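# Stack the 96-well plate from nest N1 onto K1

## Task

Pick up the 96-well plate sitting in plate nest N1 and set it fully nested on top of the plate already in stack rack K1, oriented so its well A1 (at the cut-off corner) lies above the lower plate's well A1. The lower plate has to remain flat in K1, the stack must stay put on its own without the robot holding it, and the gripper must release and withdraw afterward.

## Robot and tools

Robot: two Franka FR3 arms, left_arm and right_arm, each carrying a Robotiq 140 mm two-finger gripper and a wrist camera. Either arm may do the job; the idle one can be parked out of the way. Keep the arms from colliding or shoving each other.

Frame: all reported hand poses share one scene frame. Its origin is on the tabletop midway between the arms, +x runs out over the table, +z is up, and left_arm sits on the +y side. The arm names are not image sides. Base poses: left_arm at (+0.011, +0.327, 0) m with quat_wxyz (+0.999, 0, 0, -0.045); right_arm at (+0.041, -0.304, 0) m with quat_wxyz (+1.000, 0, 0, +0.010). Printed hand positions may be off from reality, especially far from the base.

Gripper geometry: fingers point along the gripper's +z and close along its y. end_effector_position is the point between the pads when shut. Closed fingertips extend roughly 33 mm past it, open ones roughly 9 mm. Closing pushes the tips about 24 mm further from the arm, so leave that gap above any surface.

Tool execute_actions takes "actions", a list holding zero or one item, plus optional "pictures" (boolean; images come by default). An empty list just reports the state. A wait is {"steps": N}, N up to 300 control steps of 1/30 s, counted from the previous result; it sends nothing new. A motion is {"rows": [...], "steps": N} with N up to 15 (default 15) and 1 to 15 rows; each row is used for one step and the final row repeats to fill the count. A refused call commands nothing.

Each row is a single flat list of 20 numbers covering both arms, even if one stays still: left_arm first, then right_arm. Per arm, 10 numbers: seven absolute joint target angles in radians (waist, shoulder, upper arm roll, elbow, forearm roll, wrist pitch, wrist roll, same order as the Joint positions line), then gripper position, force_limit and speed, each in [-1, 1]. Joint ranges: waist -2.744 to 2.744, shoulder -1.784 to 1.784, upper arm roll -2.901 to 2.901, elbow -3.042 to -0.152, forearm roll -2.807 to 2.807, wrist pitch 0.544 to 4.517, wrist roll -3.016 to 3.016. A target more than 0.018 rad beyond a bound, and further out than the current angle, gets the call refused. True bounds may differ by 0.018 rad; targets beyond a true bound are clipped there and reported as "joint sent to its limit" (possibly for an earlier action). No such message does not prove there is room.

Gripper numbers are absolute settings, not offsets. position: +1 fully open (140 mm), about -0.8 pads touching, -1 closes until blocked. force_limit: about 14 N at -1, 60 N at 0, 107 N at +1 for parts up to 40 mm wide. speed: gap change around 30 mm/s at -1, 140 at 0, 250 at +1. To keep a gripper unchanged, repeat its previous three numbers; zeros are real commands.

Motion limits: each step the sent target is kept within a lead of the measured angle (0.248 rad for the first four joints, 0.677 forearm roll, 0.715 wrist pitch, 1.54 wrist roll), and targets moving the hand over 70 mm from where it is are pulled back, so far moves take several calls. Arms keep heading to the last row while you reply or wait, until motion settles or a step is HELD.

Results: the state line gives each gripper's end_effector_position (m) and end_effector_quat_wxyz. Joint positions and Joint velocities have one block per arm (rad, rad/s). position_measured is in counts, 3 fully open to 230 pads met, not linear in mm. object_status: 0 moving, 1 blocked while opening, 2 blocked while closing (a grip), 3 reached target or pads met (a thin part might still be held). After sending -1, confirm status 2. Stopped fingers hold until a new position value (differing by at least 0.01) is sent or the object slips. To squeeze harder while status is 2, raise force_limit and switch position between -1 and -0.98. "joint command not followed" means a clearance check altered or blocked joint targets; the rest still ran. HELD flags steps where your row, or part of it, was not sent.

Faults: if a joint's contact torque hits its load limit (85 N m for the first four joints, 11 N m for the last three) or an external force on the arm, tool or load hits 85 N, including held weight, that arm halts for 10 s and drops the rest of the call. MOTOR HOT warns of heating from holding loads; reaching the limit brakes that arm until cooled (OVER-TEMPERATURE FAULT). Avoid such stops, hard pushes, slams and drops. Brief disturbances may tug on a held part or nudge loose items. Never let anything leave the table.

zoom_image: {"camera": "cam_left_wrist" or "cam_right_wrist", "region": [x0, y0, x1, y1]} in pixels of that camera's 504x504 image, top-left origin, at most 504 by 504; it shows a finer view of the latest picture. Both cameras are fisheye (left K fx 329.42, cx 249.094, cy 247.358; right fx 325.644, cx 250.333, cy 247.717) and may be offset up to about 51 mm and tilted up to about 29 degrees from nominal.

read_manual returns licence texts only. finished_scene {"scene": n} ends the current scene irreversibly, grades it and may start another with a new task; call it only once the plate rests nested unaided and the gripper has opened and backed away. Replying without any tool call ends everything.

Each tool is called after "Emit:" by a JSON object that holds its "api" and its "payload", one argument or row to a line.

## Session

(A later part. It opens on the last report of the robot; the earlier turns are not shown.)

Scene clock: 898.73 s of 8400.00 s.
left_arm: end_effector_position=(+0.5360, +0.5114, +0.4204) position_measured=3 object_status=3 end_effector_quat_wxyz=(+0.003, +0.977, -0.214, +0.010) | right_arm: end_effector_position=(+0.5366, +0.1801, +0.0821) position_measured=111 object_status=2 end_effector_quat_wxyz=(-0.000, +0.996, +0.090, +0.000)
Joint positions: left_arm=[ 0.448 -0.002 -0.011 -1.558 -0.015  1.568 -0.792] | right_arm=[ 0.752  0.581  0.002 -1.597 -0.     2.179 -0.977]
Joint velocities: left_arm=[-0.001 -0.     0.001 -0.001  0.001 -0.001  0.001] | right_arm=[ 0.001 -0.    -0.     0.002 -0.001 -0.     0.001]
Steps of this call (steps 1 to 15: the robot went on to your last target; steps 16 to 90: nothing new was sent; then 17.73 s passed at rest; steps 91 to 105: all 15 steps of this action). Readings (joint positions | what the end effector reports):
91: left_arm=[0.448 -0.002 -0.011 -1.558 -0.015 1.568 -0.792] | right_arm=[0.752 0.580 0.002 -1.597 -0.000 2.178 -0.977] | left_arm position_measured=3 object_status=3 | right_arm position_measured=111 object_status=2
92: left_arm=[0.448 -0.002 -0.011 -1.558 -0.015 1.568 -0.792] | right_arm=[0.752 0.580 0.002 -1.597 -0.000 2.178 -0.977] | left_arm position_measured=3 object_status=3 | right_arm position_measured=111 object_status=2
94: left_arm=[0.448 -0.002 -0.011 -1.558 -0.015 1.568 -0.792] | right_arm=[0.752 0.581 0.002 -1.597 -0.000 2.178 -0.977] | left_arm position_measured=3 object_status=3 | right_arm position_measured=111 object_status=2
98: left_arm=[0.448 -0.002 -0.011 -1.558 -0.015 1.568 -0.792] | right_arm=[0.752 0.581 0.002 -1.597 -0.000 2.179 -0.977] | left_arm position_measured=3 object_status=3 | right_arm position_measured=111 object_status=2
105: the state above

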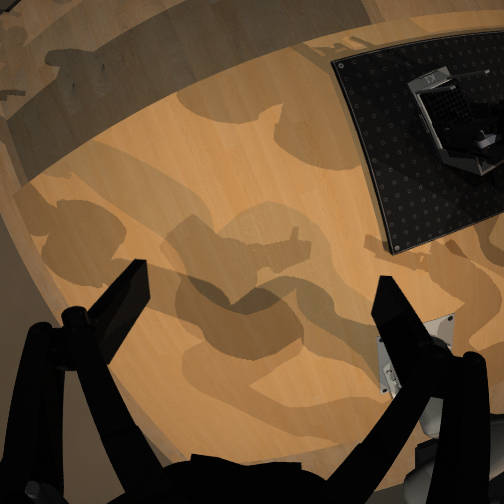

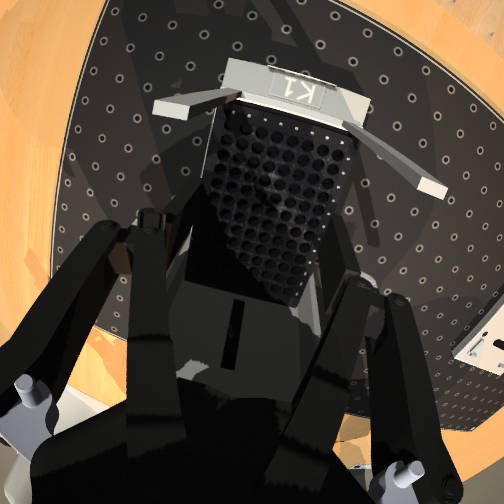

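Emit:
{"api": "execute_actions", "payload": {
  "actions": [
    {"rows": [[0.45,-0.002,-0.012,-1.558,-0.015,1.568,-0.792,1,0,0,0.7510,0.5848,0.002,-1.6008,0.0,2.1840,-0.978,-1,0,-0.7],[0.45,-0.002,-0.012,-1.558,-0.015,1.568,-0.792,1,0,0,0.7504,0.5842,0.002,-1.6005,0.0,2.1825,-0.978,-1,0,-0.7],[0.45,-0.002,-0.012,-1.558,-0.015,1.568,-0.792,1,0,0,0.7500,0.5838,0.002,-1.6003,0.0,2.1820,-0.978,-1,0,-0.7],[0.45,-0.002,-0.012,-1.558,-0.015,1.568,-0.792,1,0,0,0.7496,0.5838,0.002,-1.6003,0.0,2.1820,-0.978,-1,0,-0.7],[0.45,-0.002,-0.012,-1.558,-0.015,1.568,-0.792,1,0,0,0.7493,0.5838,0.002,-1.6003,0.0,2.1820,-0.978,-1,0,-0.7],[0.45,-0.002,-0.012,-1.558,-0.015,1.568,-0.792,1,0,0,0.7490,0.5838,0.002,-1.6003,0.0,2.1820,-0.978,-1,0,-0.7],[0.45,-0.002,-0.012,-1.558,-0.015,1.568,-0.792,1,0,0,0.7487,0.5838,0.002,-1.6003,0.0,2.1820,-0.978,-1,0,-0.7],[0.45,-0.002,-0.012,-1.558,-0.015,1.568,-0.792,1,0,0,0.7484,0.5838,0.002,-1.6003,0.0,2.1820,-0.978,-1,0,-0.7],[0.45,-0.002,-0.012,-1.558,-0.015,1.568,-0.792,1,0,0,0.7481,0.5838,0.002,-1.6003,0.0,2.1820,-0.978,-1,0,-0.7]], "steps": 15}
  ],
  "pictures": true
}}

Emit:
{"api": "zoom_image", "payload": {
  "camera": "cam_right_wrist",
  "region": [215, 75, 265, 115]
}}

Emit:
{"api": "zoom_image", "payload": {
  "camera": "cam_right_wrist",
  "region": [325, 105, 375, 145]
}}

Scene clock: 1009.57 s of 8400.00 s.
left_arm: end_effector_position=(+0.5360, +0.5114, +0.4204) position_measured=3 object_status=3 end_effector_quat_wxyz=(+0.003, +0.977, -0.214, +0.010) | right_arm: end_effector_position=(+0.5367, +0.1801, +0.0821) position_measured=111 object_status=2 end_effector_quat_wxyz=(-0.001, +0.996, +0.090, +0.000)
Joint positions: left_arm=[ 0.448 -0.002 -0.011 -1.558 -0.015  1.568 -0.792] | right_arm=[ 0.751  0.581  0.002 -1.597 -0.     2.179 -0.977]
Joint velocities: left_arm=[ 0.    -0.     0.    -0.001  0.     0.    -0.002] | right_arm=[ 0.     0.001 -0.     0.    -0.     0.    -0.001]
Steps of this call (steps 1 to 15: the robot went on to your last target; steps 16 to 90: nothing new was sent; then 107.33 s passed at rest; steps 91 to 105: all 15 steps of this action). Readings (joint positions | what the end effector reports):
91: left_arm=[0.448 -0.002 -0.011 -1.558 -0.015 1.568 -0.792] | right_arm=[0.752 0.581 0.002 -1.597 -0.000 2.179 -0.977] | left_arm position_measured=3 object_status=3 | right_arm position_measured=111 object_status=2
92: left_arm=[0.448 -0.002 -0.011 -1.558 -0.015 1.568 -0.792] | right_arm=[0.752 0.581 0.002 -1.597 -0.000 2.179 -0.977] | left_arm position_measured=3 object_status=3 | right_arm position_measured=111 object_status=2
94: left_arm=[0.448 -0.002 -0.011 -1.558 -0.015 1.568 -0.792] | right_arm=[0.752 0.581 0.002 -1.597 -0.000 2.179 -0.977] | left_arm position_measured=3 object_status=3 | right_arm position_measured=111 object_status=2
98: left_arm=[0.448 -0.002 -0.011 -1.558 -0.015 1.568 -0.792] | right_arm=[0.752 0.581 0.002 -1.597 -0.000 2.179 -0.977] | left_arm position_measured=3 object_status=3 | right_arm position_measured=111 object_status=2
105: the state above

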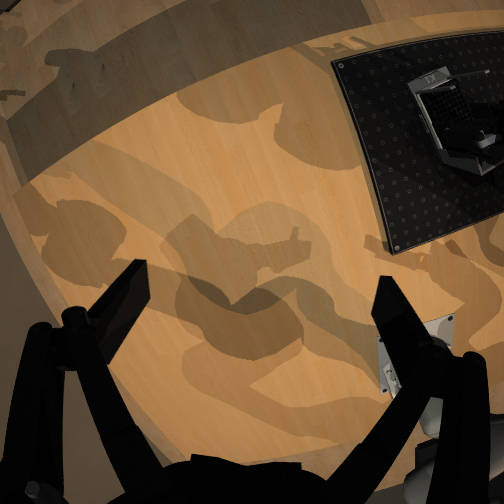

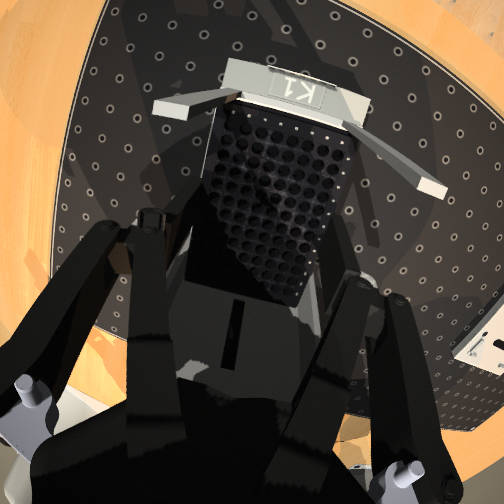

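Region (215, 75, 265, 115) of cam_right_wrist's 504x504 image, scaled by 10.080, with more detail than that image has; it fills the top 403 rows of this view, and the rest is white.

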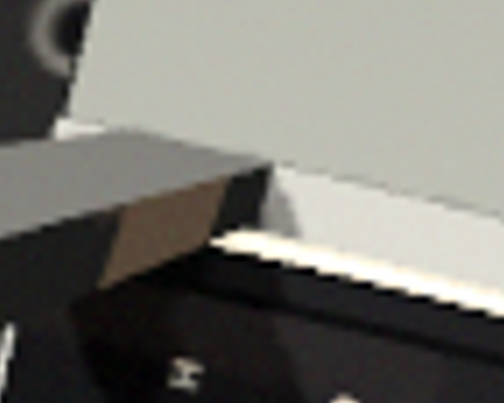

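Region (325, 105, 375, 145) of cam_right_wrist's 504x504 image, scaled by 10.080, with more detail than that image has; it fills the top 403 rows of this view, and the rest is white.

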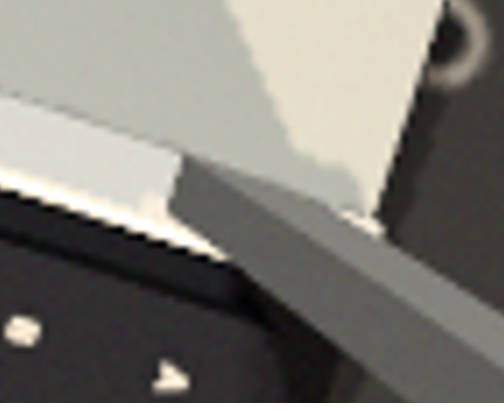

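Emit:
{"api": "execute_actions", "payload": {
  "actions": [
    {"rows": [[0.45,-0.002,-0.012,-1.558,-0.015,1.568,-0.792,1,0,0,0.7490,0.5822,0.002,-1.5990,0.0,2.1800,-0.978,-1,0,-0.7],[0.45,-0.002,-0.012,-1.558,-0.015,1.568,-0.792,1,0,0,0.7490,0.5806,0.002,-1.5978,0.0,2.1780,-0.978,-1,0,-0.7],[0.45,-0.002,-0.012,-1.558,-0.015,1.568,-0.792,1,0,0,0.7490,0.5794,0.002,-1.5970,0.0,2.1765,-0.978,-1,0,-0.7],[0.45,-0.002,-0.012,-1.558,-0.015,1.568,-0.792,1,0,0,0.7490,0.5785,0.002,-1.5970,0.0,2.1755,-0.978,-1,0,-0.7],[0.45,-0.002,-0.012,-1.558,-0.015,1.568,-0.792,1,0,0,0.7490,0.5779,0.002,-1.5970,0.0,2.1748,-0.978,-1,0,-0.7],[0.45,-0.002,-0.012,-1.558,-0.015,1.568,-0.792,1,0,0,0.7488,0.5775,0.002,-1.5970,0.0,2.1745,-0.978,-1,0,-0.7]], "steps": 13}
  ],
  "pictures": true
}}

Emit:
{"api": "zoom_image", "payload": {
  "camera": "cam_right_wrist",
  "region": [215, 75, 265, 115]
}}

Emit:
{"api": "zoom_image", "payload": {
  "camera": "cam_right_wrist",
  "region": [325, 105, 375, 145]
}}

Scene clock: 1025.37 s of 8400.00 s.
left_arm: end_effector_position=(+0.5360, +0.5114, +0.4204) position_measured=3 object_status=3 end_effector_quat_wxyz=(+0.003, +0.977, -0.214, +0.010) | right_arm: end_effector_position=(+0.5370, +0.1799, +0.0829) position_measured=111 object_status=2 end_effector_quat_wxyz=(-0.001, +0.996, +0.090, +0.000)
Joint positions: left_arm=[ 0.448 -0.002 -0.011 -1.558 -0.015  1.568 -0.792] | right_arm=[ 0.751  0.579  0.002 -1.597 -0.     2.178 -0.977]
Joint velocities: left_arm=[ 0.002 -0.     0.001  0.001 -0.001  0.001  0.001] | right_arm=[-0.002 -0.    -0.001  0.001 -0.     0.    -0.   ]
Steps of this call (steps 1 to 15: the robot went on to your last target; steps 16 to 90: nothing new was sent; then 12.37 s passed at rest; steps 91 to 103: all 13 steps of this action). Readings (joint positions | what the end effector reports):
91: left_arm=[0.448 -0.002 -0.011 -1.558 -0.015 1.568 -0.792] | right_arm=[0.751 0.581 0.002 -1.597 -0.000 2.179 -0.977] | left_arm position_measured=3 object_status=3 | right_arm position_measured=111 object_status=2
92: left_arm=[0.448 -0.002 -0.011 -1.558 -0.015 1.568 -0.792] | right_arm=[0.751 0.581 0.002 -1.597 -0.000 2.179 -0.977] | left_arm position_measured=3 object_status=3 | right_arm position_measured=111 object_status=2
94: left_arm=[0.448 -0.002 -0.011 -1.558 -0.015 1.568 -0.792] | right_arm=[0.751 0.580 0.002 -1.597 -0.000 2.179 -0.977] | left_arm position_measured=3 object_status=3 | right_arm position_measured=111 object_status=2
98: left_arm=[0.448 -0.002 -0.011 -1.558 -0.015 1.568 -0.792] | right_arm=[0.751 0.580 0.002 -1.597 -0.000 2.178 -0.977] | left_arm position_measured=3 object_status=3 | right_arm position_measured=111 object_status=2
103: the state above

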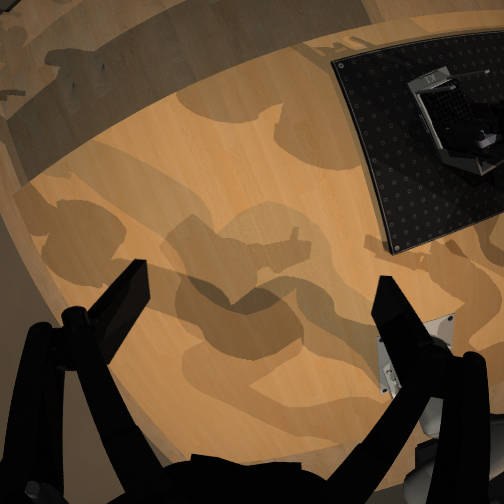

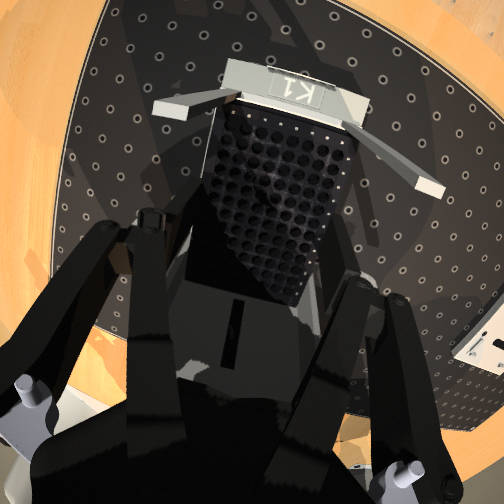

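Region (215, 75, 265, 115) of cam_right_wrist's 504x504 image, scaled by 10.080, with more detail than that image has; it fills the top 403 rows of this view, and the rest is white.

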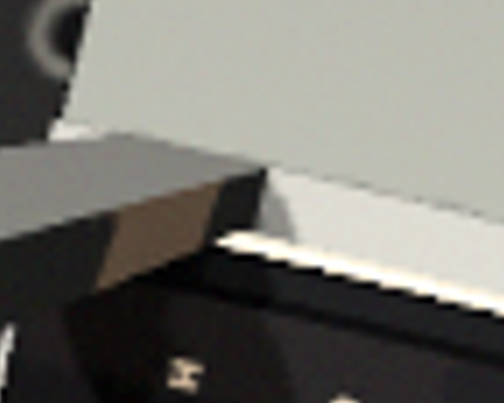

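Region (325, 105, 375, 145) of cam_right_wrist's 504x504 image, scaled by 10.080, with more detail than that image has; it fills the top 403 rows of this view, and the rest is white.

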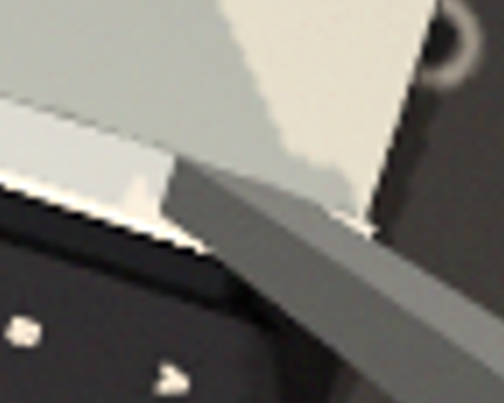

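Emit:
{"api": "execute_actions", "payload": {
  "actions": [
    {"rows": [[0.45,-0.002,-0.012,-1.558,-0.015,1.568,-0.792,1,0,0,0.7486,0.5790,0.002,-1.5975,0.0,2.1775,-0.978,-1,0,-0.7],[0.45,-0.002,-0.012,-1.558,-0.015,1.568,-0.792,1,0,0,0.7486,0.5802,0.002,-1.5980,0.0,2.1800,-0.978,-1,0,-0.7],[0.45,-0.002,-0.012,-1.558,-0.015,1.568,-0.792,1,0,0,0.7486,0.5810,0.002,-1.5986,0.0,2.1812,-0.978,-1,0,-0.7],[0.45,-0.002,-0.012,-1.558,-0.015,1.568,-0.792,1,0,0,0.7486,0.5815,0.002,-1.5990,0.0,2.1818,-0.978,-1,0,-0.7],[0.45,-0.002,-0.012,-1.558,-0.015,1.568,-0.792,1,0,0,0.7486,0.5820,0.002,-1.5993,0.0,2.1822,-0.978,-1,0,-0.7],[0.45,-0.002,-0.012,-1.558,-0.015,1.568,-0.792,1,0,0,0.7486,0.5825,0.002,-1.5996,0.0,2.1826,-0.978,-1,0,-0.7],[0.45,-0.002,-0.012,-1.558,-0.015,1.568,-0.792,1,0,0,0.7486,0.5830,0.002,-1.5998,0.0,2.1830,-0.978,-1,0,-0.7],[0.45,-0.002,-0.012,-1.558,-0.015,1.568,-0.792,1,0,0,0.7486,0.5835,0.002,-1.6000,0.0,2.1835,-0.978,-1,0,-0.7],[0.45,-0.002,-0.012,-1.558,-0.015,1.568,-0.792,1,0,0,0.7486,0.5840,0.002,-1.6002,0.0,2.1840,-0.978,-1,0,-0.7],[0.45,-0.002,-0.012,-1.558,-0.015,1.568,-0.792,1,0,0,0.7486,0.5845,0.002,-1.6004,0.0,2.1843,-0.978,-1,0,-0.7]], "steps": 15}
  ],
  "pictures": true
}}

Emit:
{"api": "zoom_image", "payload": {
  "camera": "cam_right_wrist",
  "region": [215, 75, 265, 115]
}}

Emit:
{"api": "zoom_image", "payload": {
  "camera": "cam_right_wrist",
  "region": [325, 105, 375, 145]
}}

Scene clock: 1057.77 s of 8400.00 s.
left_arm: end_effector_position=(+0.5360, +0.5114, +0.4204) position_measured=3 object_status=3 end_effector_quat_wxyz=(+0.003, +0.977, -0.214, +0.010) | right_arm: end_effector_position=(+0.5370, +0.1797, +0.0821) position_measured=111 object_status=2 end_effector_quat_wxyz=(-0.001, +0.996, +0.089, +0.000)
Joint positions: left_arm=[ 0.448 -0.002 -0.011 -1.558 -0.015  1.568 -0.792] | right_arm=[ 0.751  0.581  0.002 -1.597 -0.     2.179 -0.977]
Joint velocities: left_arm=[ 0.002  0.001  0.     0.001 -0.    -0.001  0.001] | right_arm=[ 0.001  0.001  0.001 -0.001 -0.     0.001 -0.   ]
Steps of this call (steps 1 to 15: the robot went on to your last target; steps 16 to 90: nothing new was sent; then 28.90 s passed at rest; steps 91 to 105: all 15 steps of this action). Readings (joint positions | what the end effector reports):
91: left_arm=[0.448 -0.002 -0.011 -1.558 -0.015 1.568 -0.792] | right_arm=[0.751 0.579 0.002 -1.597 -0.000 2.178 -0.977] | left_arm position_measured=3 object_status=3 | right_arm position_measured=111 object_status=2
92: left_arm=[0.448 -0.002 -0.011 -1.558 -0.015 1.568 -0.792] | right_arm=[0.751 0.579 0.002 -1.597 -0.000 2.178 -0.977] | left_arm position_measured=3 object_status=3 | right_arm position_measured=111 object_status=2
94: left_arm=[0.448 -0.002 -0.011 -1.558 -0.015 1.568 -0.792] | right_arm=[0.751 0.580 0.002 -1.597 -0.000 2.178 -0.977] | left_arm position_measured=3 object_status=3 | right_arm position_measured=111 object_status=2
98: left_arm=[0.448 -0.002 -0.011 -1.558 -0.015 1.568 -0.792] | right_arm=[0.751 0.581 0.002 -1.597 -0.000 2.179 -0.977] | left_arm position_measured=3 object_status=3 | right_arm position_measured=111 object_status=2
105: the state above

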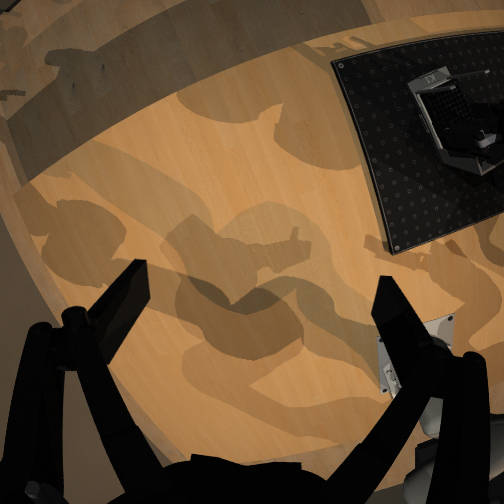

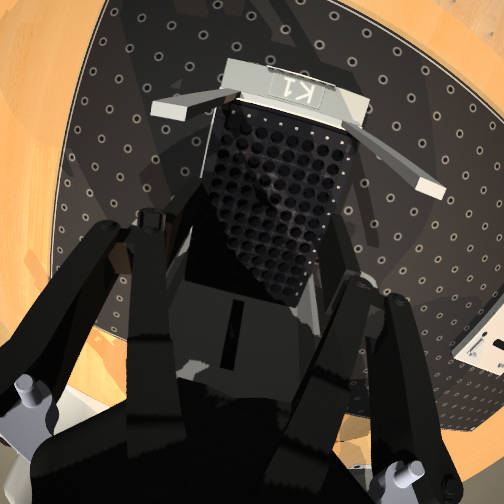

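Region (215, 75, 265, 115) of cam_right_wrist's 504x504 image, scaled by 10.080, with more detail than that image has; it fills the top 403 rows of this view, and the rest is white.

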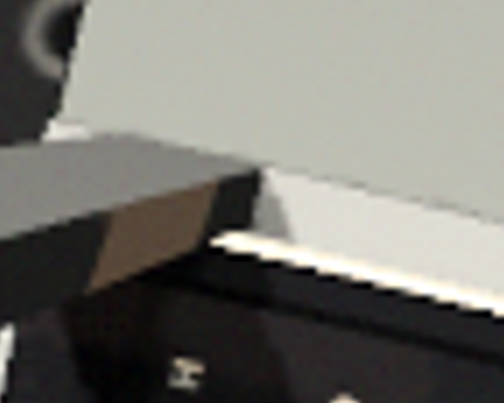

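Region (325, 105, 375, 145) of cam_right_wrist's 504x504 image, scaled by 10.080, with more detail than that image has; it fills the top 403 rows of this view, and the rest is white.

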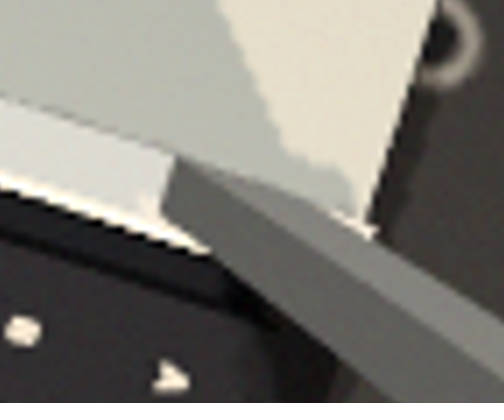

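Emit:
{"api": "execute_actions", "payload": {
  "actions": []
}}

Scene clock: 1074.40 s of 8400.00 s.
left_arm: end_effector_position=(+0.5360, +0.5114, +0.4204) position_measured=3 object_status=3 end_effector_quat_wxyz=(+0.003, +0.977, -0.214, +0.010) | right_arm: end_effector_position=(+0.5370, +0.1797, +0.0821) position_measured=111 object_status=2 end_effector_quat_wxyz=(-0.001, +0.996, +0.089, +0.000)
Joint positions: left_arm=[ 0.448 -0.002 -0.011 -1.558 -0.015  1.568 -0.792] | right_arm=[ 0.751  0.581  0.002 -1.597 -0.     2.179 -0.977]
Joint velocities: left_arm=[-0.001 -0.001 -0.001  0.001  0.001 -0.001 -0.   ] | right_arm=[ 0.001  0.001  0.002  0.001 -0.     0.    -0.001]
Steps of this call (steps 1 to 15: the robot went on to your last target; steps 16 to 90: nothing new was sent; then 13.63 s passed at rest). Readings (joint positions | what the end effector reports):
1: left_arm=[0.448 -0.002 -0.011 -1.558 -0.015 1.568 -0.792] | right_arm=[0.751 0.581 0.002 -1.597 -0.000 2.179 -0.977] | left_arm position_measured=3 object_status=3 | right_arm position_measured=111 object_status=2
2: left_arm=[0.448 -0.002 -0.011 -1.558 -0.015 1.568 -0.792] | right_arm=[0.751 0.581 0.002 -1.597 -0.000 2.179 -0.977] | left_arm position_measured=3 object_status=3 | right_arm position_measured=111 object_status=2
4: left_arm=[0.448 -0.002 -0.011 -1.558 -0.015 1.568 -0.792] | right_arm=[0.751 0.581 0.002 -1.597 -0.000 2.179 -0.977] | left_arm position_measured=3 object_status=3 | right_arm position_measured=111 object_status=2
8: left_arm=[0.448 -0.002 -0.011 -1.558 -0.015 1.568 -0.792] | right_arm=[0.751 0.581 0.002 -1.597 -0.000 2.179 -0.977] | left_arm position_measured=3 object_status=3 | right_arm position_measured=111 object_status=2
90: the state above
All arms were judged still, so your last target was given up. Only a new action makes them travel on or press farther. Fingers that are still opening or closing keep moving.

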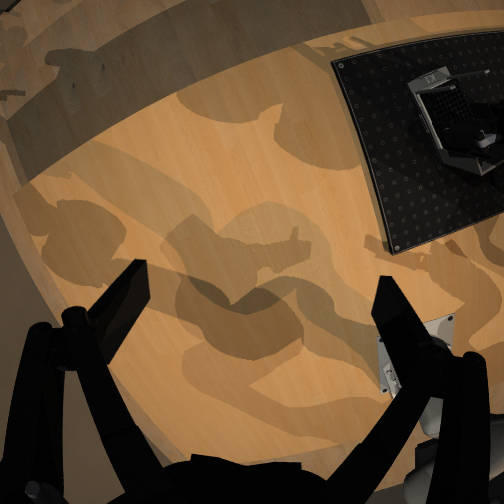

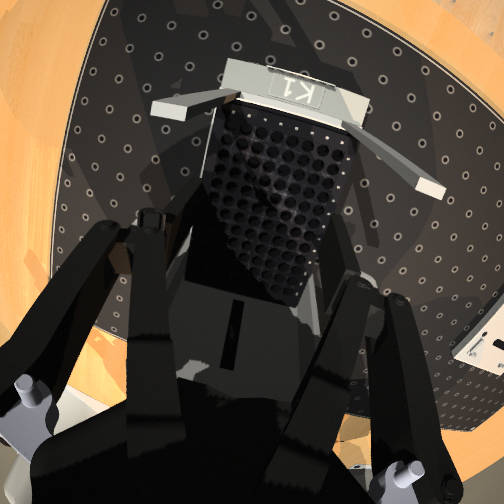

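Emit:
{"api": "execute_actions", "payload": {
  "actions": [
    {"rows": [[0.45,-0.002,-0.012,-1.558,-0.015,1.568,-0.792,1,0,0,0.7495,0.583,0.002,-1.599,0.0,2.182,-0.9775,-1,0,-0.7],[0.45,-0.002,-0.012,-1.558,-0.015,1.568,-0.792,1,0,0,0.7503,0.5818,0.002,-1.598,0.0,2.180,-0.977,-1,0,-0.7],[0.45,-0.002,-0.012,-1.558,-0.015,1.568,-0.792,1,0,0,0.7508,0.5808,0.002,-1.5972,0.0,2.179,-0.977,-1,0,-0.7],[0.45,-0.002,-0.012,-1.558,-0.015,1.568,-0.792,1,0,0,0.7508,0.5808,0.002,-1.5972,0.0,2.179,-0.977,1,0,0]], "steps": 15}
  ],
  "pictures": false
}}

Emit:
{"api": "execute_actions", "payload": {
  "actions": [
    {"rows": [[0.45,-0.002,-0.012,-1.558,-0.015,1.568,-0.792,1,0,0,0.7508,0.5802,0.002,-1.5972,0.0,2.172,-0.977,1,0,0],[0.45,-0.002,-0.012,-1.558,-0.015,1.568,-0.792,1,0,0,0.7508,0.5788,0.002,-1.5965,0.0,2.1645,-0.977,1,0,0],[0.45,-0.002,-0.012,-1.558,-0.015,1.568,-0.792,1,0,0,0.7508,0.5765,0.002,-1.5954,0.0,2.1582,-0.977,1,0,0],[0.45,-0.002,-0.012,-1.558,-0.015,1.568,-0.792,1,0,0,0.7508,0.5735,0.002,-1.5939,0.0,2.1509,-0.977,1,0,0],[0.45,-0.002,-0.012,-1.558,-0.015,1.568,-0.792,1,0,0,0.7508,0.5697,0.002,-1.5919,0.0,2.1427,-0.977,1,0,0],[0.45,-0.002,-0.012,-1.558,-0.015,1.568,-0.792,1,0,0,0.7508,0.5651,0.002,-1.5896,0.0,2.1337,-0.977,1,0,0],[0.45,-0.002,-0.012,-1.558,-0.015,1.568,-0.792,1,0,0,0.7508,0.5603,0.002,-1.5867,0.0,2.1241,-0.977,1,0,0],[0.45,-0.002,-0.012,-1.558,-0.015,1.568,-0.792,1,0,0,0.7508,0.5551,0.002,-1.5833,0.0,2.1135,-0.977,1,0,0],[0.45,-0.002,-0.012,-1.558,-0.015,1.568,-0.792,1,0,0,0.7508,0.5494,0.002,-1.5797,0.0,2.1024,-0.977,1,0,0],[0.45,-0.002,-0.012,-1.558,-0.015,1.568,-0.792,1,0,0,0.7508,0.5436,0.002,-1.5754,0.0,2.0912,-0.977,1,0,0],[0.45,-0.002,-0.012,-1.558,-0.015,1.568,-0.792,1,0,0,0.7508,0.5377,0.002,-1.5704,0.0,2.0794,-0.977,1,0,0],[0.45,-0.002,-0.012,-1.558,-0.015,1.568,-0.792,1,0,0,0.7508,0.5318,0.002,-1.5653,0.0,2.0674,-0.977,1,0,0],[0.45,-0.002,-0.012,-1.558,-0.015,1.568,-0.792,1,0,0,0.7508,0.5255,0.002,-1.5599,0.0,2.055,-0.977,1,0,0],[0.45,-0.002,-0.012,-1.558,-0.015,1.568,-0.792,1,0,0,0.7508,0.5198,0.002,-1.5536,0.0,2.0429,-0.977,1,0,0],[0.45,-0.002,-0.012,-1.558,-0.015,1.568,-0.792,1,0,0,0.7508,0.5141,0.002,-1.5471,0.0,2.0306,-0.977,1,0,0]], "steps": 15}
  ],
  "pictures": false
}}

Emit:
{"api": "execute_actions", "payload": {
  "actions": [
    {"rows": [[0.45,-0.002,-0.012,-1.558,-0.015,1.568,-0.792,1,0,0,0.7508,0.5084,0.002,-1.5405,0.0,2.0186,-0.977,1,0,0],[0.45,-0.002,-0.012,-1.558,-0.015,1.568,-0.792,1,0,0,0.7508,0.5032,0.002,-1.5336,0.0,2.0069,-0.977,1,0,0],[0.45,-0.002,-0.012,-1.558,-0.015,1.568,-0.792,1,0,0,0.7508,0.4983,0.002,-1.5261,0.0,1.9955,-0.977,1,0,0],[0.45,-0.002,-0.012,-1.558,-0.015,1.568,-0.792,1,0,0,0.7508,0.4938,0.002,-1.5189,0.0,1.9847,-0.977,1,0,0],[0.45,-0.002,-0.012,-1.558,-0.015,1.568,-0.792,1,0,0,0.7508,0.4893,0.002,-1.5119,0.0,1.9746,-0.977,1,0,0],[0.45,-0.002,-0.012,-1.558,-0.015,1.568,-0.792,1,0,0,0.7508,0.4857,0.002,-1.5043,0.0,1.9654,-0.977,1,0,0],[0.45,-0.002,-0.012,-1.558,-0.015,1.568,-0.792,1,0,0,0.7508,0.4823,0.002,-1.4971,0.0,1.957,-0.977,1,0,0],[0.45,-0.002,-0.012,-1.558,-0.015,1.568,-0.792,1,0,0,0.7508,0.4793,0.002,-1.4905,0.0,1.9492,-0.977,1,0,0],[0.45,-0.002,-0.012,-1.558,-0.015,1.568,-0.792,1,0,0,0.7508,0.4765,0.002,-1.4845,0.0,1.9428,-0.977,1,0,0],[0.45,-0.002,-0.012,-1.558,-0.015,1.568,-0.792,1,0,0,0.7508,0.474,0.002,-1.4788,0.0,1.9377,-0.977,1,0,0],[0.45,-0.002,-0.012,-1.558,-0.015,1.568,-0.792,1,0,0,0.7508,0.4719,0.002,-1.4737,0.0,1.9344,-0.977,1,0,0],[0.45,-0.002,-0.012,-1.558,-0.015,1.568,-0.792,1,0,0,0.7508,0.4703,0.002,-1.4696,0.0,1.9325,-0.977,1,0,0],[0.45,-0.002,-0.012,-1.558,-0.015,1.568,-0.792,1,0,0,0.7508,0.469,0.002,-1.4666,0.0,1.931,-0.977,1,0,0],[0.45,-0.002,-0.012,-1.558,-0.015,1.568,-0.792,1,0,0,0.7508,0.4683,0.002,-1.4647,0.0,1.93,-0.977,1,0,0],[0.45,-0.002,-0.012,-1.558,-0.015,1.568,-0.792,1,0,0,0.7508,0.468,0.002,-1.464,0.0,1.93,-0.977,1,0,0]], "steps": 15}
  ]
}}

Scene clock: 1149.77 s of 8400.00 s.
left_arm: end_effector_position=(+0.5360, +0.5114, +0.4204) position_measured=3 object_status=3 end_effector_quat_wxyz=(+0.003, +0.977, -0.214, +0.010) | right_arm: end_effector_position=(+0.5370, +0.1797, +0.0821) position_measured=30 object_status=0 end_effector_quat_wxyz=(-0.001, +0.996, +0.089, +0.000)
Joint positions: left_arm=[ 0.448 -0.002 -0.011 -1.558 -0.015  1.568 -0.792] | right_arm=[ 0.751  0.581  0.002 -1.597 -0.     2.179 -0.977]
Joint velocities: left_arm=[ 0.001  0.    -0.    -0.    -0.001 -0.001 -0.001] | right_arm=[-0.     0.     0.001  0.001 -0.    -0.    -0.   ]
Steps of this call (steps 1 to 90: nothing new was sent; then 71.87 s passed at rest; steps 91 to 105: all 15 steps of this action). Readings (joint positions | what the end effector reports):
91: left_arm=[0.448 -0.002 -0.011 -1.558 -0.015 1.568 -0.792] | right_arm=[0.751 0.581 0.002 -1.597 -0.000 2.179 -0.977] | left_arm position_measured=3 object_status=3 | right_arm position_measured=111 object_status=2
92: left_arm=[0.448 -0.002 -0.011 -1.558 -0.015 1.568 -0.792] | right_arm=[0.751 0.581 0.002 -1.597 -0.000 2.179 -0.977] | left_arm position_measured=3 object_status=3 | right_arm position_measured=111 object_status=2
94: left_arm=[0.448 -0.002 -0.011 -1.558 -0.015 1.568 -0.792] | right_arm=[0.751 0.581 0.002 -1.597 -0.000 2.179 -0.977] | left_arm position_measured=3 object_status=3 | right_arm position_measured=111 object_status=0
98: left_arm=[0.448 -0.002 -0.011 -1.558 -0.015 1.568 -0.792] | right_arm=[0.751 0.581 0.002 -1.597 -0.000 2.179 -0.977] | left_arm position_measured=3 object_status=3 | right_arm position_measured=83 object_status=0
105: the state above

Scene clock: 1150.27 s of 8400.00 s.
left_arm: end_effector_position=(+0.5360, +0.5114, +0.4204) position_measured=3 object_status=3 end_effector_quat_wxyz=(+0.003, +0.977, -0.214, +0.010) | right_arm: end_effector_position=(+0.5349, +0.1776, +0.1242) position_measured=3 object_status=3 end_effector_quat_wxyz=(+0.003, +0.996, +0.089, -0.004)
Joint positions: left_arm=[ 0.448 -0.002 -0.011 -1.558 -0.015  1.568 -0.792] | right_arm=[ 0.751  0.53   0.002 -1.563 -0.     2.085 -0.977]
Joint velocities: left_arm=[-0.    -0.001 -0.     0.001 -0.    -0.    -0.001] | right_arm=[-0.001 -0.192  0.     0.174 -0.    -0.301 -0.   ]
Steps of this call (steps 1 to 15: all 15 steps of this action). Readings (joint positions | what the end effector reports):
1: left_arm=[0.448 -0.002 -0.011 -1.558 -0.015 1.568 -0.792] | right_arm=[0.751 0.581 0.002 -1.597 -0.000 2.178 -0.977] | left_arm position_measured=3 object_status=3 | right_arm position_measured=22 object_status=0
2: left_arm=[0.448 -0.002 -0.011 -1.558 -0.015 1.568 -0.792] | right_arm=[0.751 0.581 0.002 -1.597 -0.000 2.177 -0.977] | left_arm position_measured=3 object_status=3 | right_arm position_measured=15 object_status=0
4: left_arm=[0.448 -0.002 -0.011 -1.558 -0.015 1.568 -0.792] | right_arm=[0.751 0.580 0.002 -1.597 -0.000 2.171 -0.977] | left_arm position_measured=3 object_status=3 | right_arm position_measured=4 object_status=0
8: left_arm=[0.448 -0.002 -0.011 -1.558 -0.015 1.568 -0.792] | right_arm=[0.751 0.570 0.002 -1.593 -0.000 2.149 -0.977] | left_arm position_measured=3 object_status=3 | right_arm position_measured=3 object_status=0
15: the state above

Scene clock: 1150.77 s of 8400.00 s.
left_arm: end_effector_position=(+0.5360, +0.5114, +0.4204) position_measured=3 object_status=3 end_effector_quat_wxyz=(+0.003, +0.977, -0.214, +0.010) | right_arm: end_effector_position=(+0.5397, +0.1822, +0.1989) position_measured=3 object_status=3 end_effector_quat_wxyz=(-0.005, +0.996, +0.089, +0.005)
Joint positions: left_arm=[ 0.448 -0.002 -0.011 -1.558 -0.015  1.568 -0.792] | right_arm=[ 0.751  0.469  0.002 -1.471 -0.     1.953 -0.977]
Joint velocities: left_arm=[ 0.001  0.001  0.     0.    -0.     0.     0.001] | right_arm=[-0.002 -0.044 -0.001  0.081  0.    -0.108 -0.001]
Steps of this call (steps 1 to 15: all 15 steps of this action). Readings (joint positions | what the end effector reports):
1: left_arm=[0.448 -0.002 -0.011 -1.558 -0.015 1.568 -0.792] | right_arm=[0.751 0.524 0.002 -1.557 -0.000 2.074 -0.977] | left_arm position_measured=3 object_status=3 | right_arm position_measured=3 object_status=3
2: left_arm=[0.448 -0.002 -0.011 -1.558 -0.015 1.568 -0.792] | right_arm=[0.751 0.518 0.002 -1.551 -0.000 2.063 -0.977] | left_arm position_measured=3 object_status=3 | right_arm position_measured=3 object_status=3
4: left_arm=[0.448 -0.002 -0.011 -1.558 -0.015 1.568 -0.792] | right_arm=[0.751 0.507 0.002 -1.537 -0.000 2.041 -0.977] | left_arm position_measured=3 object_status=3 | right_arm position_measured=3 object_status=3
8: left_arm=[0.448 -0.002 -0.011 -1.558 -0.015 1.568 -0.792] | right_arm=[0.751 0.488 0.002 -1.508 -0.000 2.000 -0.977] | left_arm position_measured=3 object_status=3 | right_arm position_measured=3 object_status=3
15: the state above

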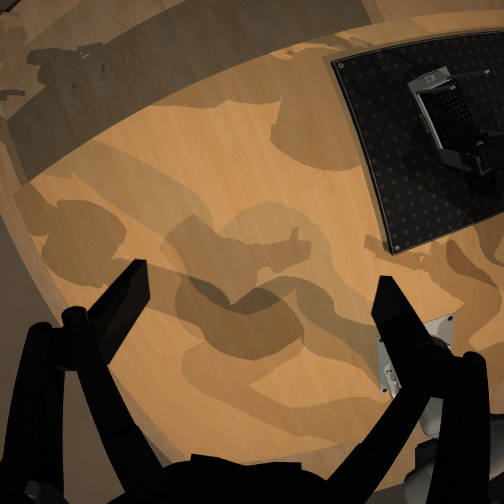

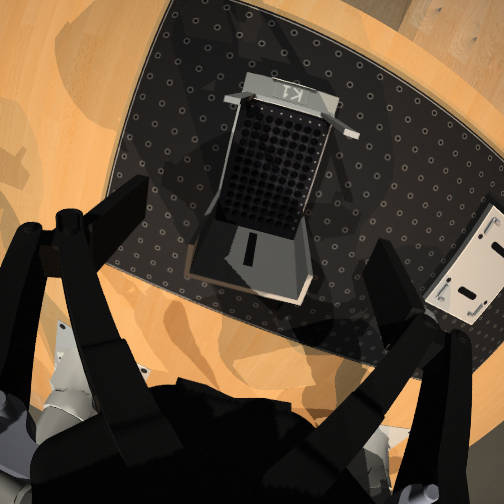

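Emit:
{"api": "zoom_image", "payload": {
  "camera": "cam_left_wrist",
  "region": [394, 50, 504, 190]
}}

Emit:
{"api": "zoom_image", "payload": {
  "camera": "cam_right_wrist",
  "region": [190, 60, 370, 260]
}}

Region (394, 50, 504, 190) of cam_left_wrist's 504x504 image, scaled by 3.600, with more detail than that image has; it fills the left 396 columns of this view, and the rest is white.

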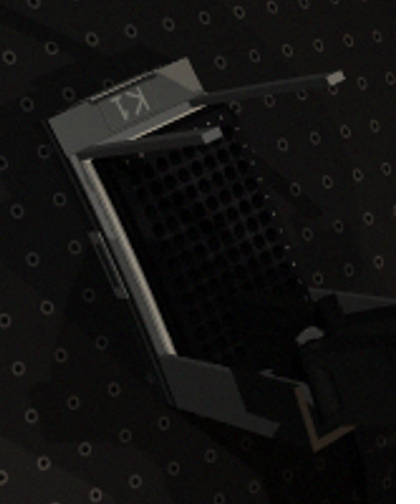

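Region (190, 60, 370, 260) of cam_right_wrist's 504x504 image, scaled by 2.520, with more detail than that image has; it fills the left 454 columns of this view, and the rest is white.

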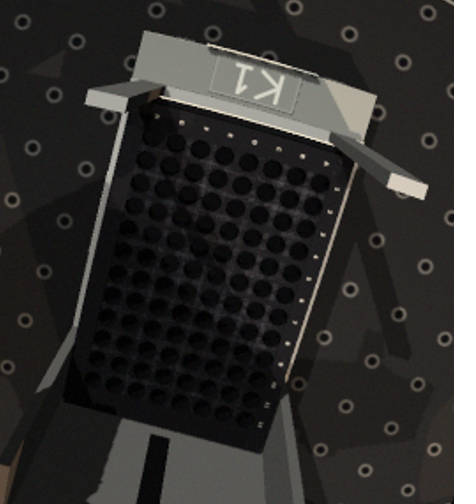

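Emit:
{"api": "execute_actions", "payload": {
  "actions": [
    {"rows": [[0.45,-0.002,-0.012,-1.558,-0.015,1.568,-0.792,1,0,0,0.7497,0.4668,0.002,-1.4655,0.0,1.93,-0.977,1,0,0],[0.45,-0.002,-0.012,-1.558,-0.015,1.568,-0.792,1,0,0,0.7466,0.4632,0.002,-1.4699,0.0,1.93,-0.977,1,0,0],[0.45,-0.002,-0.012,-1.558,-0.015,1.568,-0.792,1,0,0,0.7417,0.4576,0.002,-1.4769,0.0,1.93,-0.977,1,0,0],[0.45,-0.002,-0.012,-1.558,-0.015,1.568,-0.792,1,0,0,0.735,0.4501,0.002,-1.4862,0.0,1.93,-0.977,1,0,0],[0.45,-0.002,-0.012,-1.558,-0.015,1.568,-0.792,1,0,0,0.7269,0.4409,0.002,-1.4976,0.0,1.93,-0.977,1,0,0],[0.45,-0.002,-0.012,-1.558,-0.015,1.568,-0.792,1,0,0,0.7176,0.4302,0.002,-1.5109,0.0,1.93,-0.977,1,0,0],[0.45,-0.002,-0.012,-1.558,-0.015,1.568,-0.792,1,0,0,0.7071,0.4182,0.002,-1.5257,0.0,1.93,-0.977,1,0,0],[0.45,-0.002,-0.012,-1.558,-0.015,1.568,-0.792,1,0,0,0.6956,0.4053,0.002,-1.5418,0.0,1.93,-0.977,1,0,0],[0.45,-0.002,-0.012,-1.558,-0.015,1.568,-0.792,1,0,0,0.6835,0.3914,0.002,-1.5589,0.0,1.93,-0.977,1,0,0],[0.45,-0.002,-0.012,-1.558,-0.015,1.568,-0.792,1,0,0,0.6708,0.377,0.002,-1.5768,0.0,1.93,-0.977,1,0,0],[0.45,-0.002,-0.012,-1.558,-0.015,1.568,-0.792,1,0,0,0.6577,0.3621,0.002,-1.5953,0.0,1.93,-0.977,1,0,0],[0.45,-0.002,-0.012,-1.558,-0.015,1.568,-0.792,1,0,0,0.6444,0.347,0.002,-1.614,0.0,1.93,-0.977,1,0,0]], "steps": 12}
  ],
  "pictures": false
}}

Emit:
{"api": "execute_actions", "payload": {
  "actions": [
    {"rows": [[0.45,-0.002,-0.012,-1.558,-0.015,1.568,-0.792,1,0,0,0.6311,0.3319,0.002,-1.6327,0.0,1.93,-0.977,1,0,0],[0.45,-0.002,-0.012,-1.558,-0.015,1.568,-0.792,1,0,0,0.618,0.317,0.002,-1.6512,0.0,1.93,-0.977,1,0,0],[0.45,-0.002,-0.012,-1.558,-0.015,1.568,-0.792,1,0,0,0.6053,0.3026,0.002,-1.6691,0.0,1.93,-0.977,1,0,0],[0.45,-0.002,-0.012,-1.558,-0.015,1.568,-0.792,1,0,0,0.5932,0.2887,0.002,-1.6862,0.0,1.93,-0.977,1,0,0],[0.45,-0.002,-0.012,-1.558,-0.015,1.568,-0.792,1,0,0,0.5817,0.2758,0.002,-1.7023,0.0,1.93,-0.977,1,0,0],[0.45,-0.002,-0.012,-1.558,-0.015,1.568,-0.792,1,0,0,0.5713,0.2638,0.002,-1.7171,0.0,1.93,-0.977,1,0,0],[0.45,-0.002,-0.012,-1.558,-0.015,1.568,-0.792,1,0,0,0.5619,0.2531,0.002,-1.7304,0.0,1.93,-0.977,1,0,0],[0.45,-0.002,-0.012,-1.558,-0.015,1.568,-0.792,1,0,0,0.5538,0.2439,0.002,-1.7418,0.0,1.93,-0.977,1,0,0],[0.45,-0.002,-0.012,-1.558,-0.015,1.568,-0.792,1,0,0,0.5471,0.2364,0.002,-1.7511,0.0,1.93,-0.977,1,0,0],[0.45,-0.002,-0.012,-1.558,-0.015,1.568,-0.792,1,0,0,0.5422,0.2308,0.002,-1.7581,0.0,1.93,-0.977,1,0,0],[0.45,-0.002,-0.012,-1.558,-0.015,1.568,-0.792,1,0,0,0.5391,0.2272,0.002,-1.7625,0.0,1.93,-0.977,1,0,0],[0.45,-0.002,-0.012,-1.558,-0.015,1.568,-0.792,1,0,0,0.538,0.226,0.002,-1.764,0.0,1.93,-0.977,1,0,0]], "steps": 15}
  ]
}}

Scene clock: 1206.23 s of 8400.00 s.
left_arm: end_effector_position=(+0.5360, +0.5114, +0.4204) position_measured=3 object_status=3 end_effector_quat_wxyz=(+0.003, +0.977, -0.214, +0.010) | right_arm: end_effector_position=(+0.5464, +0.1231, +0.2076) position_measured=3 object_status=3 end_effector_quat_wxyz=(+0.006, +0.998, +0.054, -0.010)
Joint positions: left_arm=[ 0.448 -0.002 -0.011 -1.558 -0.015  1.568 -0.792] | right_arm=[ 0.677  0.382  0.005 -1.574 -0.     1.933 -0.977]
Joint velocities: left_arm=[ 0.    -0.    -0.001  0.     0.    -0.     0.001] | right_arm=[-0.384 -0.425 -0.02  -0.495  0.    -0.015  0.001]
Steps of this call (steps 1 to 30: the robot went on to your last target; steps 31 to 90: nothing new was sent; then 52.07 s passed at rest; steps 91 to 102: all 12 steps of this action). Readings (joint positions | what the end effector reports):
91: left_arm=[0.448 -0.002 -0.011 -1.558 -0.015 1.568 -0.792] | right_arm=[0.751 0.467 0.002 -1.466 -0.000 1.934 -0.977] | left_arm position_measured=3 object_status=3 | right_arm position_measured=3 object_status=3
92: left_arm=[0.448 -0.002 -0.011 -1.558 -0.015 1.568 -0.792] | right_arm=[0.750 0.466 0.002 -1.467 -0.000 1.934 -0.977] | left_arm position_measured=3 object_status=3 | right_arm position_measured=3 object_status=3
94: left_arm=[0.448 -0.002 -0.011 -1.558 -0.015 1.568 -0.792] | right_arm=[0.747 0.462 0.003 -1.473 -0.000 1.934 -0.977] | left_arm position_measured=3 object_status=3 | right_arm position_measured=3 object_status=3
98: left_arm=[0.448 -0.002 -0.011 -1.558 -0.015 1.568 -0.792] | right_arm=[0.723 0.433 0.005 -1.512 -0.000 1.933 -0.977] | left_arm position_measured=3 object_status=3 | right_arm position_measured=3 object_status=3
102: the state above

Scene clock: 1206.73 s of 8400.00 s.
left_arm: end_effector_position=(+0.5360, +0.5114, +0.4204) position_measured=3 object_status=3 end_effector_quat_wxyz=(+0.003, +0.977, -0.214, +0.010) | right_arm: end_effector_position=(+0.5559, +0.0181, +0.2201) position_measured=3 object_status=3 end_effector_quat_wxyz=(+0.015, +0.999, -0.017, -0.022)
Joint positions: left_arm=[ 0.448 -0.002 -0.011 -1.558 -0.015  1.568 -0.792] | right_arm=[ 0.539  0.229 -0.    -1.757 -0.     1.932 -0.977]
Joint velocities: left_arm=[ 0.001 -0.001 -0.002  0.002  0.001  0.    -0.   ] | right_arm=[-0.015 -0.031 -0.    -0.051  0.    -0.    -0.   ]
Steps of this call (steps 1 to 15: all 15 steps of this action). Readings (joint positions | what the end effector reports):
1: left_arm=[0.448 -0.002 -0.011 -1.558 -0.015 1.568 -0.792] | right_arm=[0.663 0.367 0.004 -1.591 -0.000 1.932 -0.977] | left_arm position_measured=3 object_status=3 | right_arm position_measured=3 object_status=3
2: left_arm=[0.448 -0.002 -0.011 -1.558 -0.015 1.568 -0.792] | right_arm=[0.650 0.352 0.004 -1.609 -0.000 1.932 -0.977] | left_arm position_measured=3 object_status=3 | right_arm position_measured=3 object_status=3
4: left_arm=[0.448 -0.002 -0.011 -1.558 -0.015 1.568 -0.792] | right_arm=[0.623 0.322 0.003 -1.644 -0.000 1.932 -0.977] | left_arm position_measured=3 object_status=3 | right_arm position_measured=3 object_status=3
8: left_arm=[0.448 -0.002 -0.011 -1.558 -0.015 1.568 -0.792] | right_arm=[0.575 0.269 0.001 -1.708 -0.000 1.932 -0.977] | left_arm position_measured=3 object_status=3 | right_arm position_measured=3 object_status=3
15: the state above

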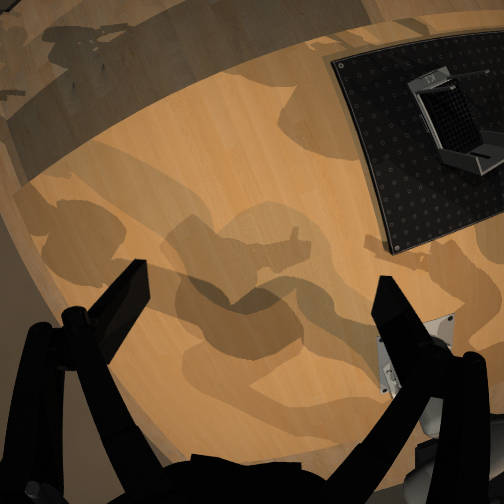

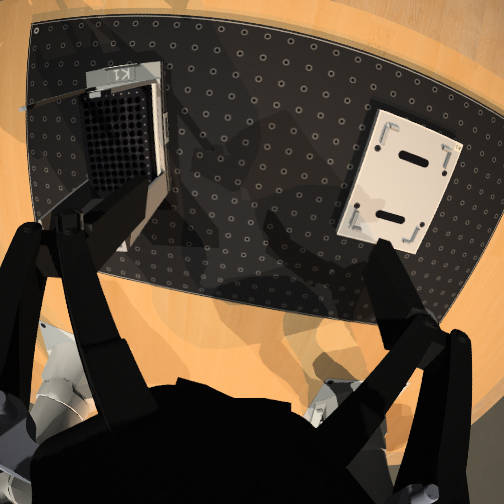

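Emit:
{"api": "zoom_image", "payload": {
  "camera": "cam_right_wrist",
  "region": [70, 50, 200, 200]
}}

Region (70, 50, 200, 200) of cam_right_wrist's 504x504 image, scaled by 3.360, with more detail than that image has; it fills the left 437 columns of this view, and the rest is white.

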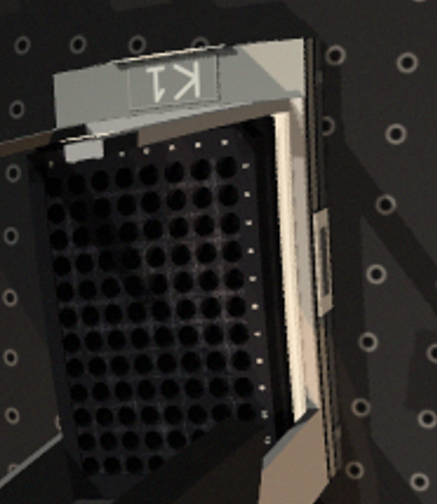

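Emit:
{"api": "finished_scene", "payload": {
  "scene": 2
}}

The scene is finished: the task was done.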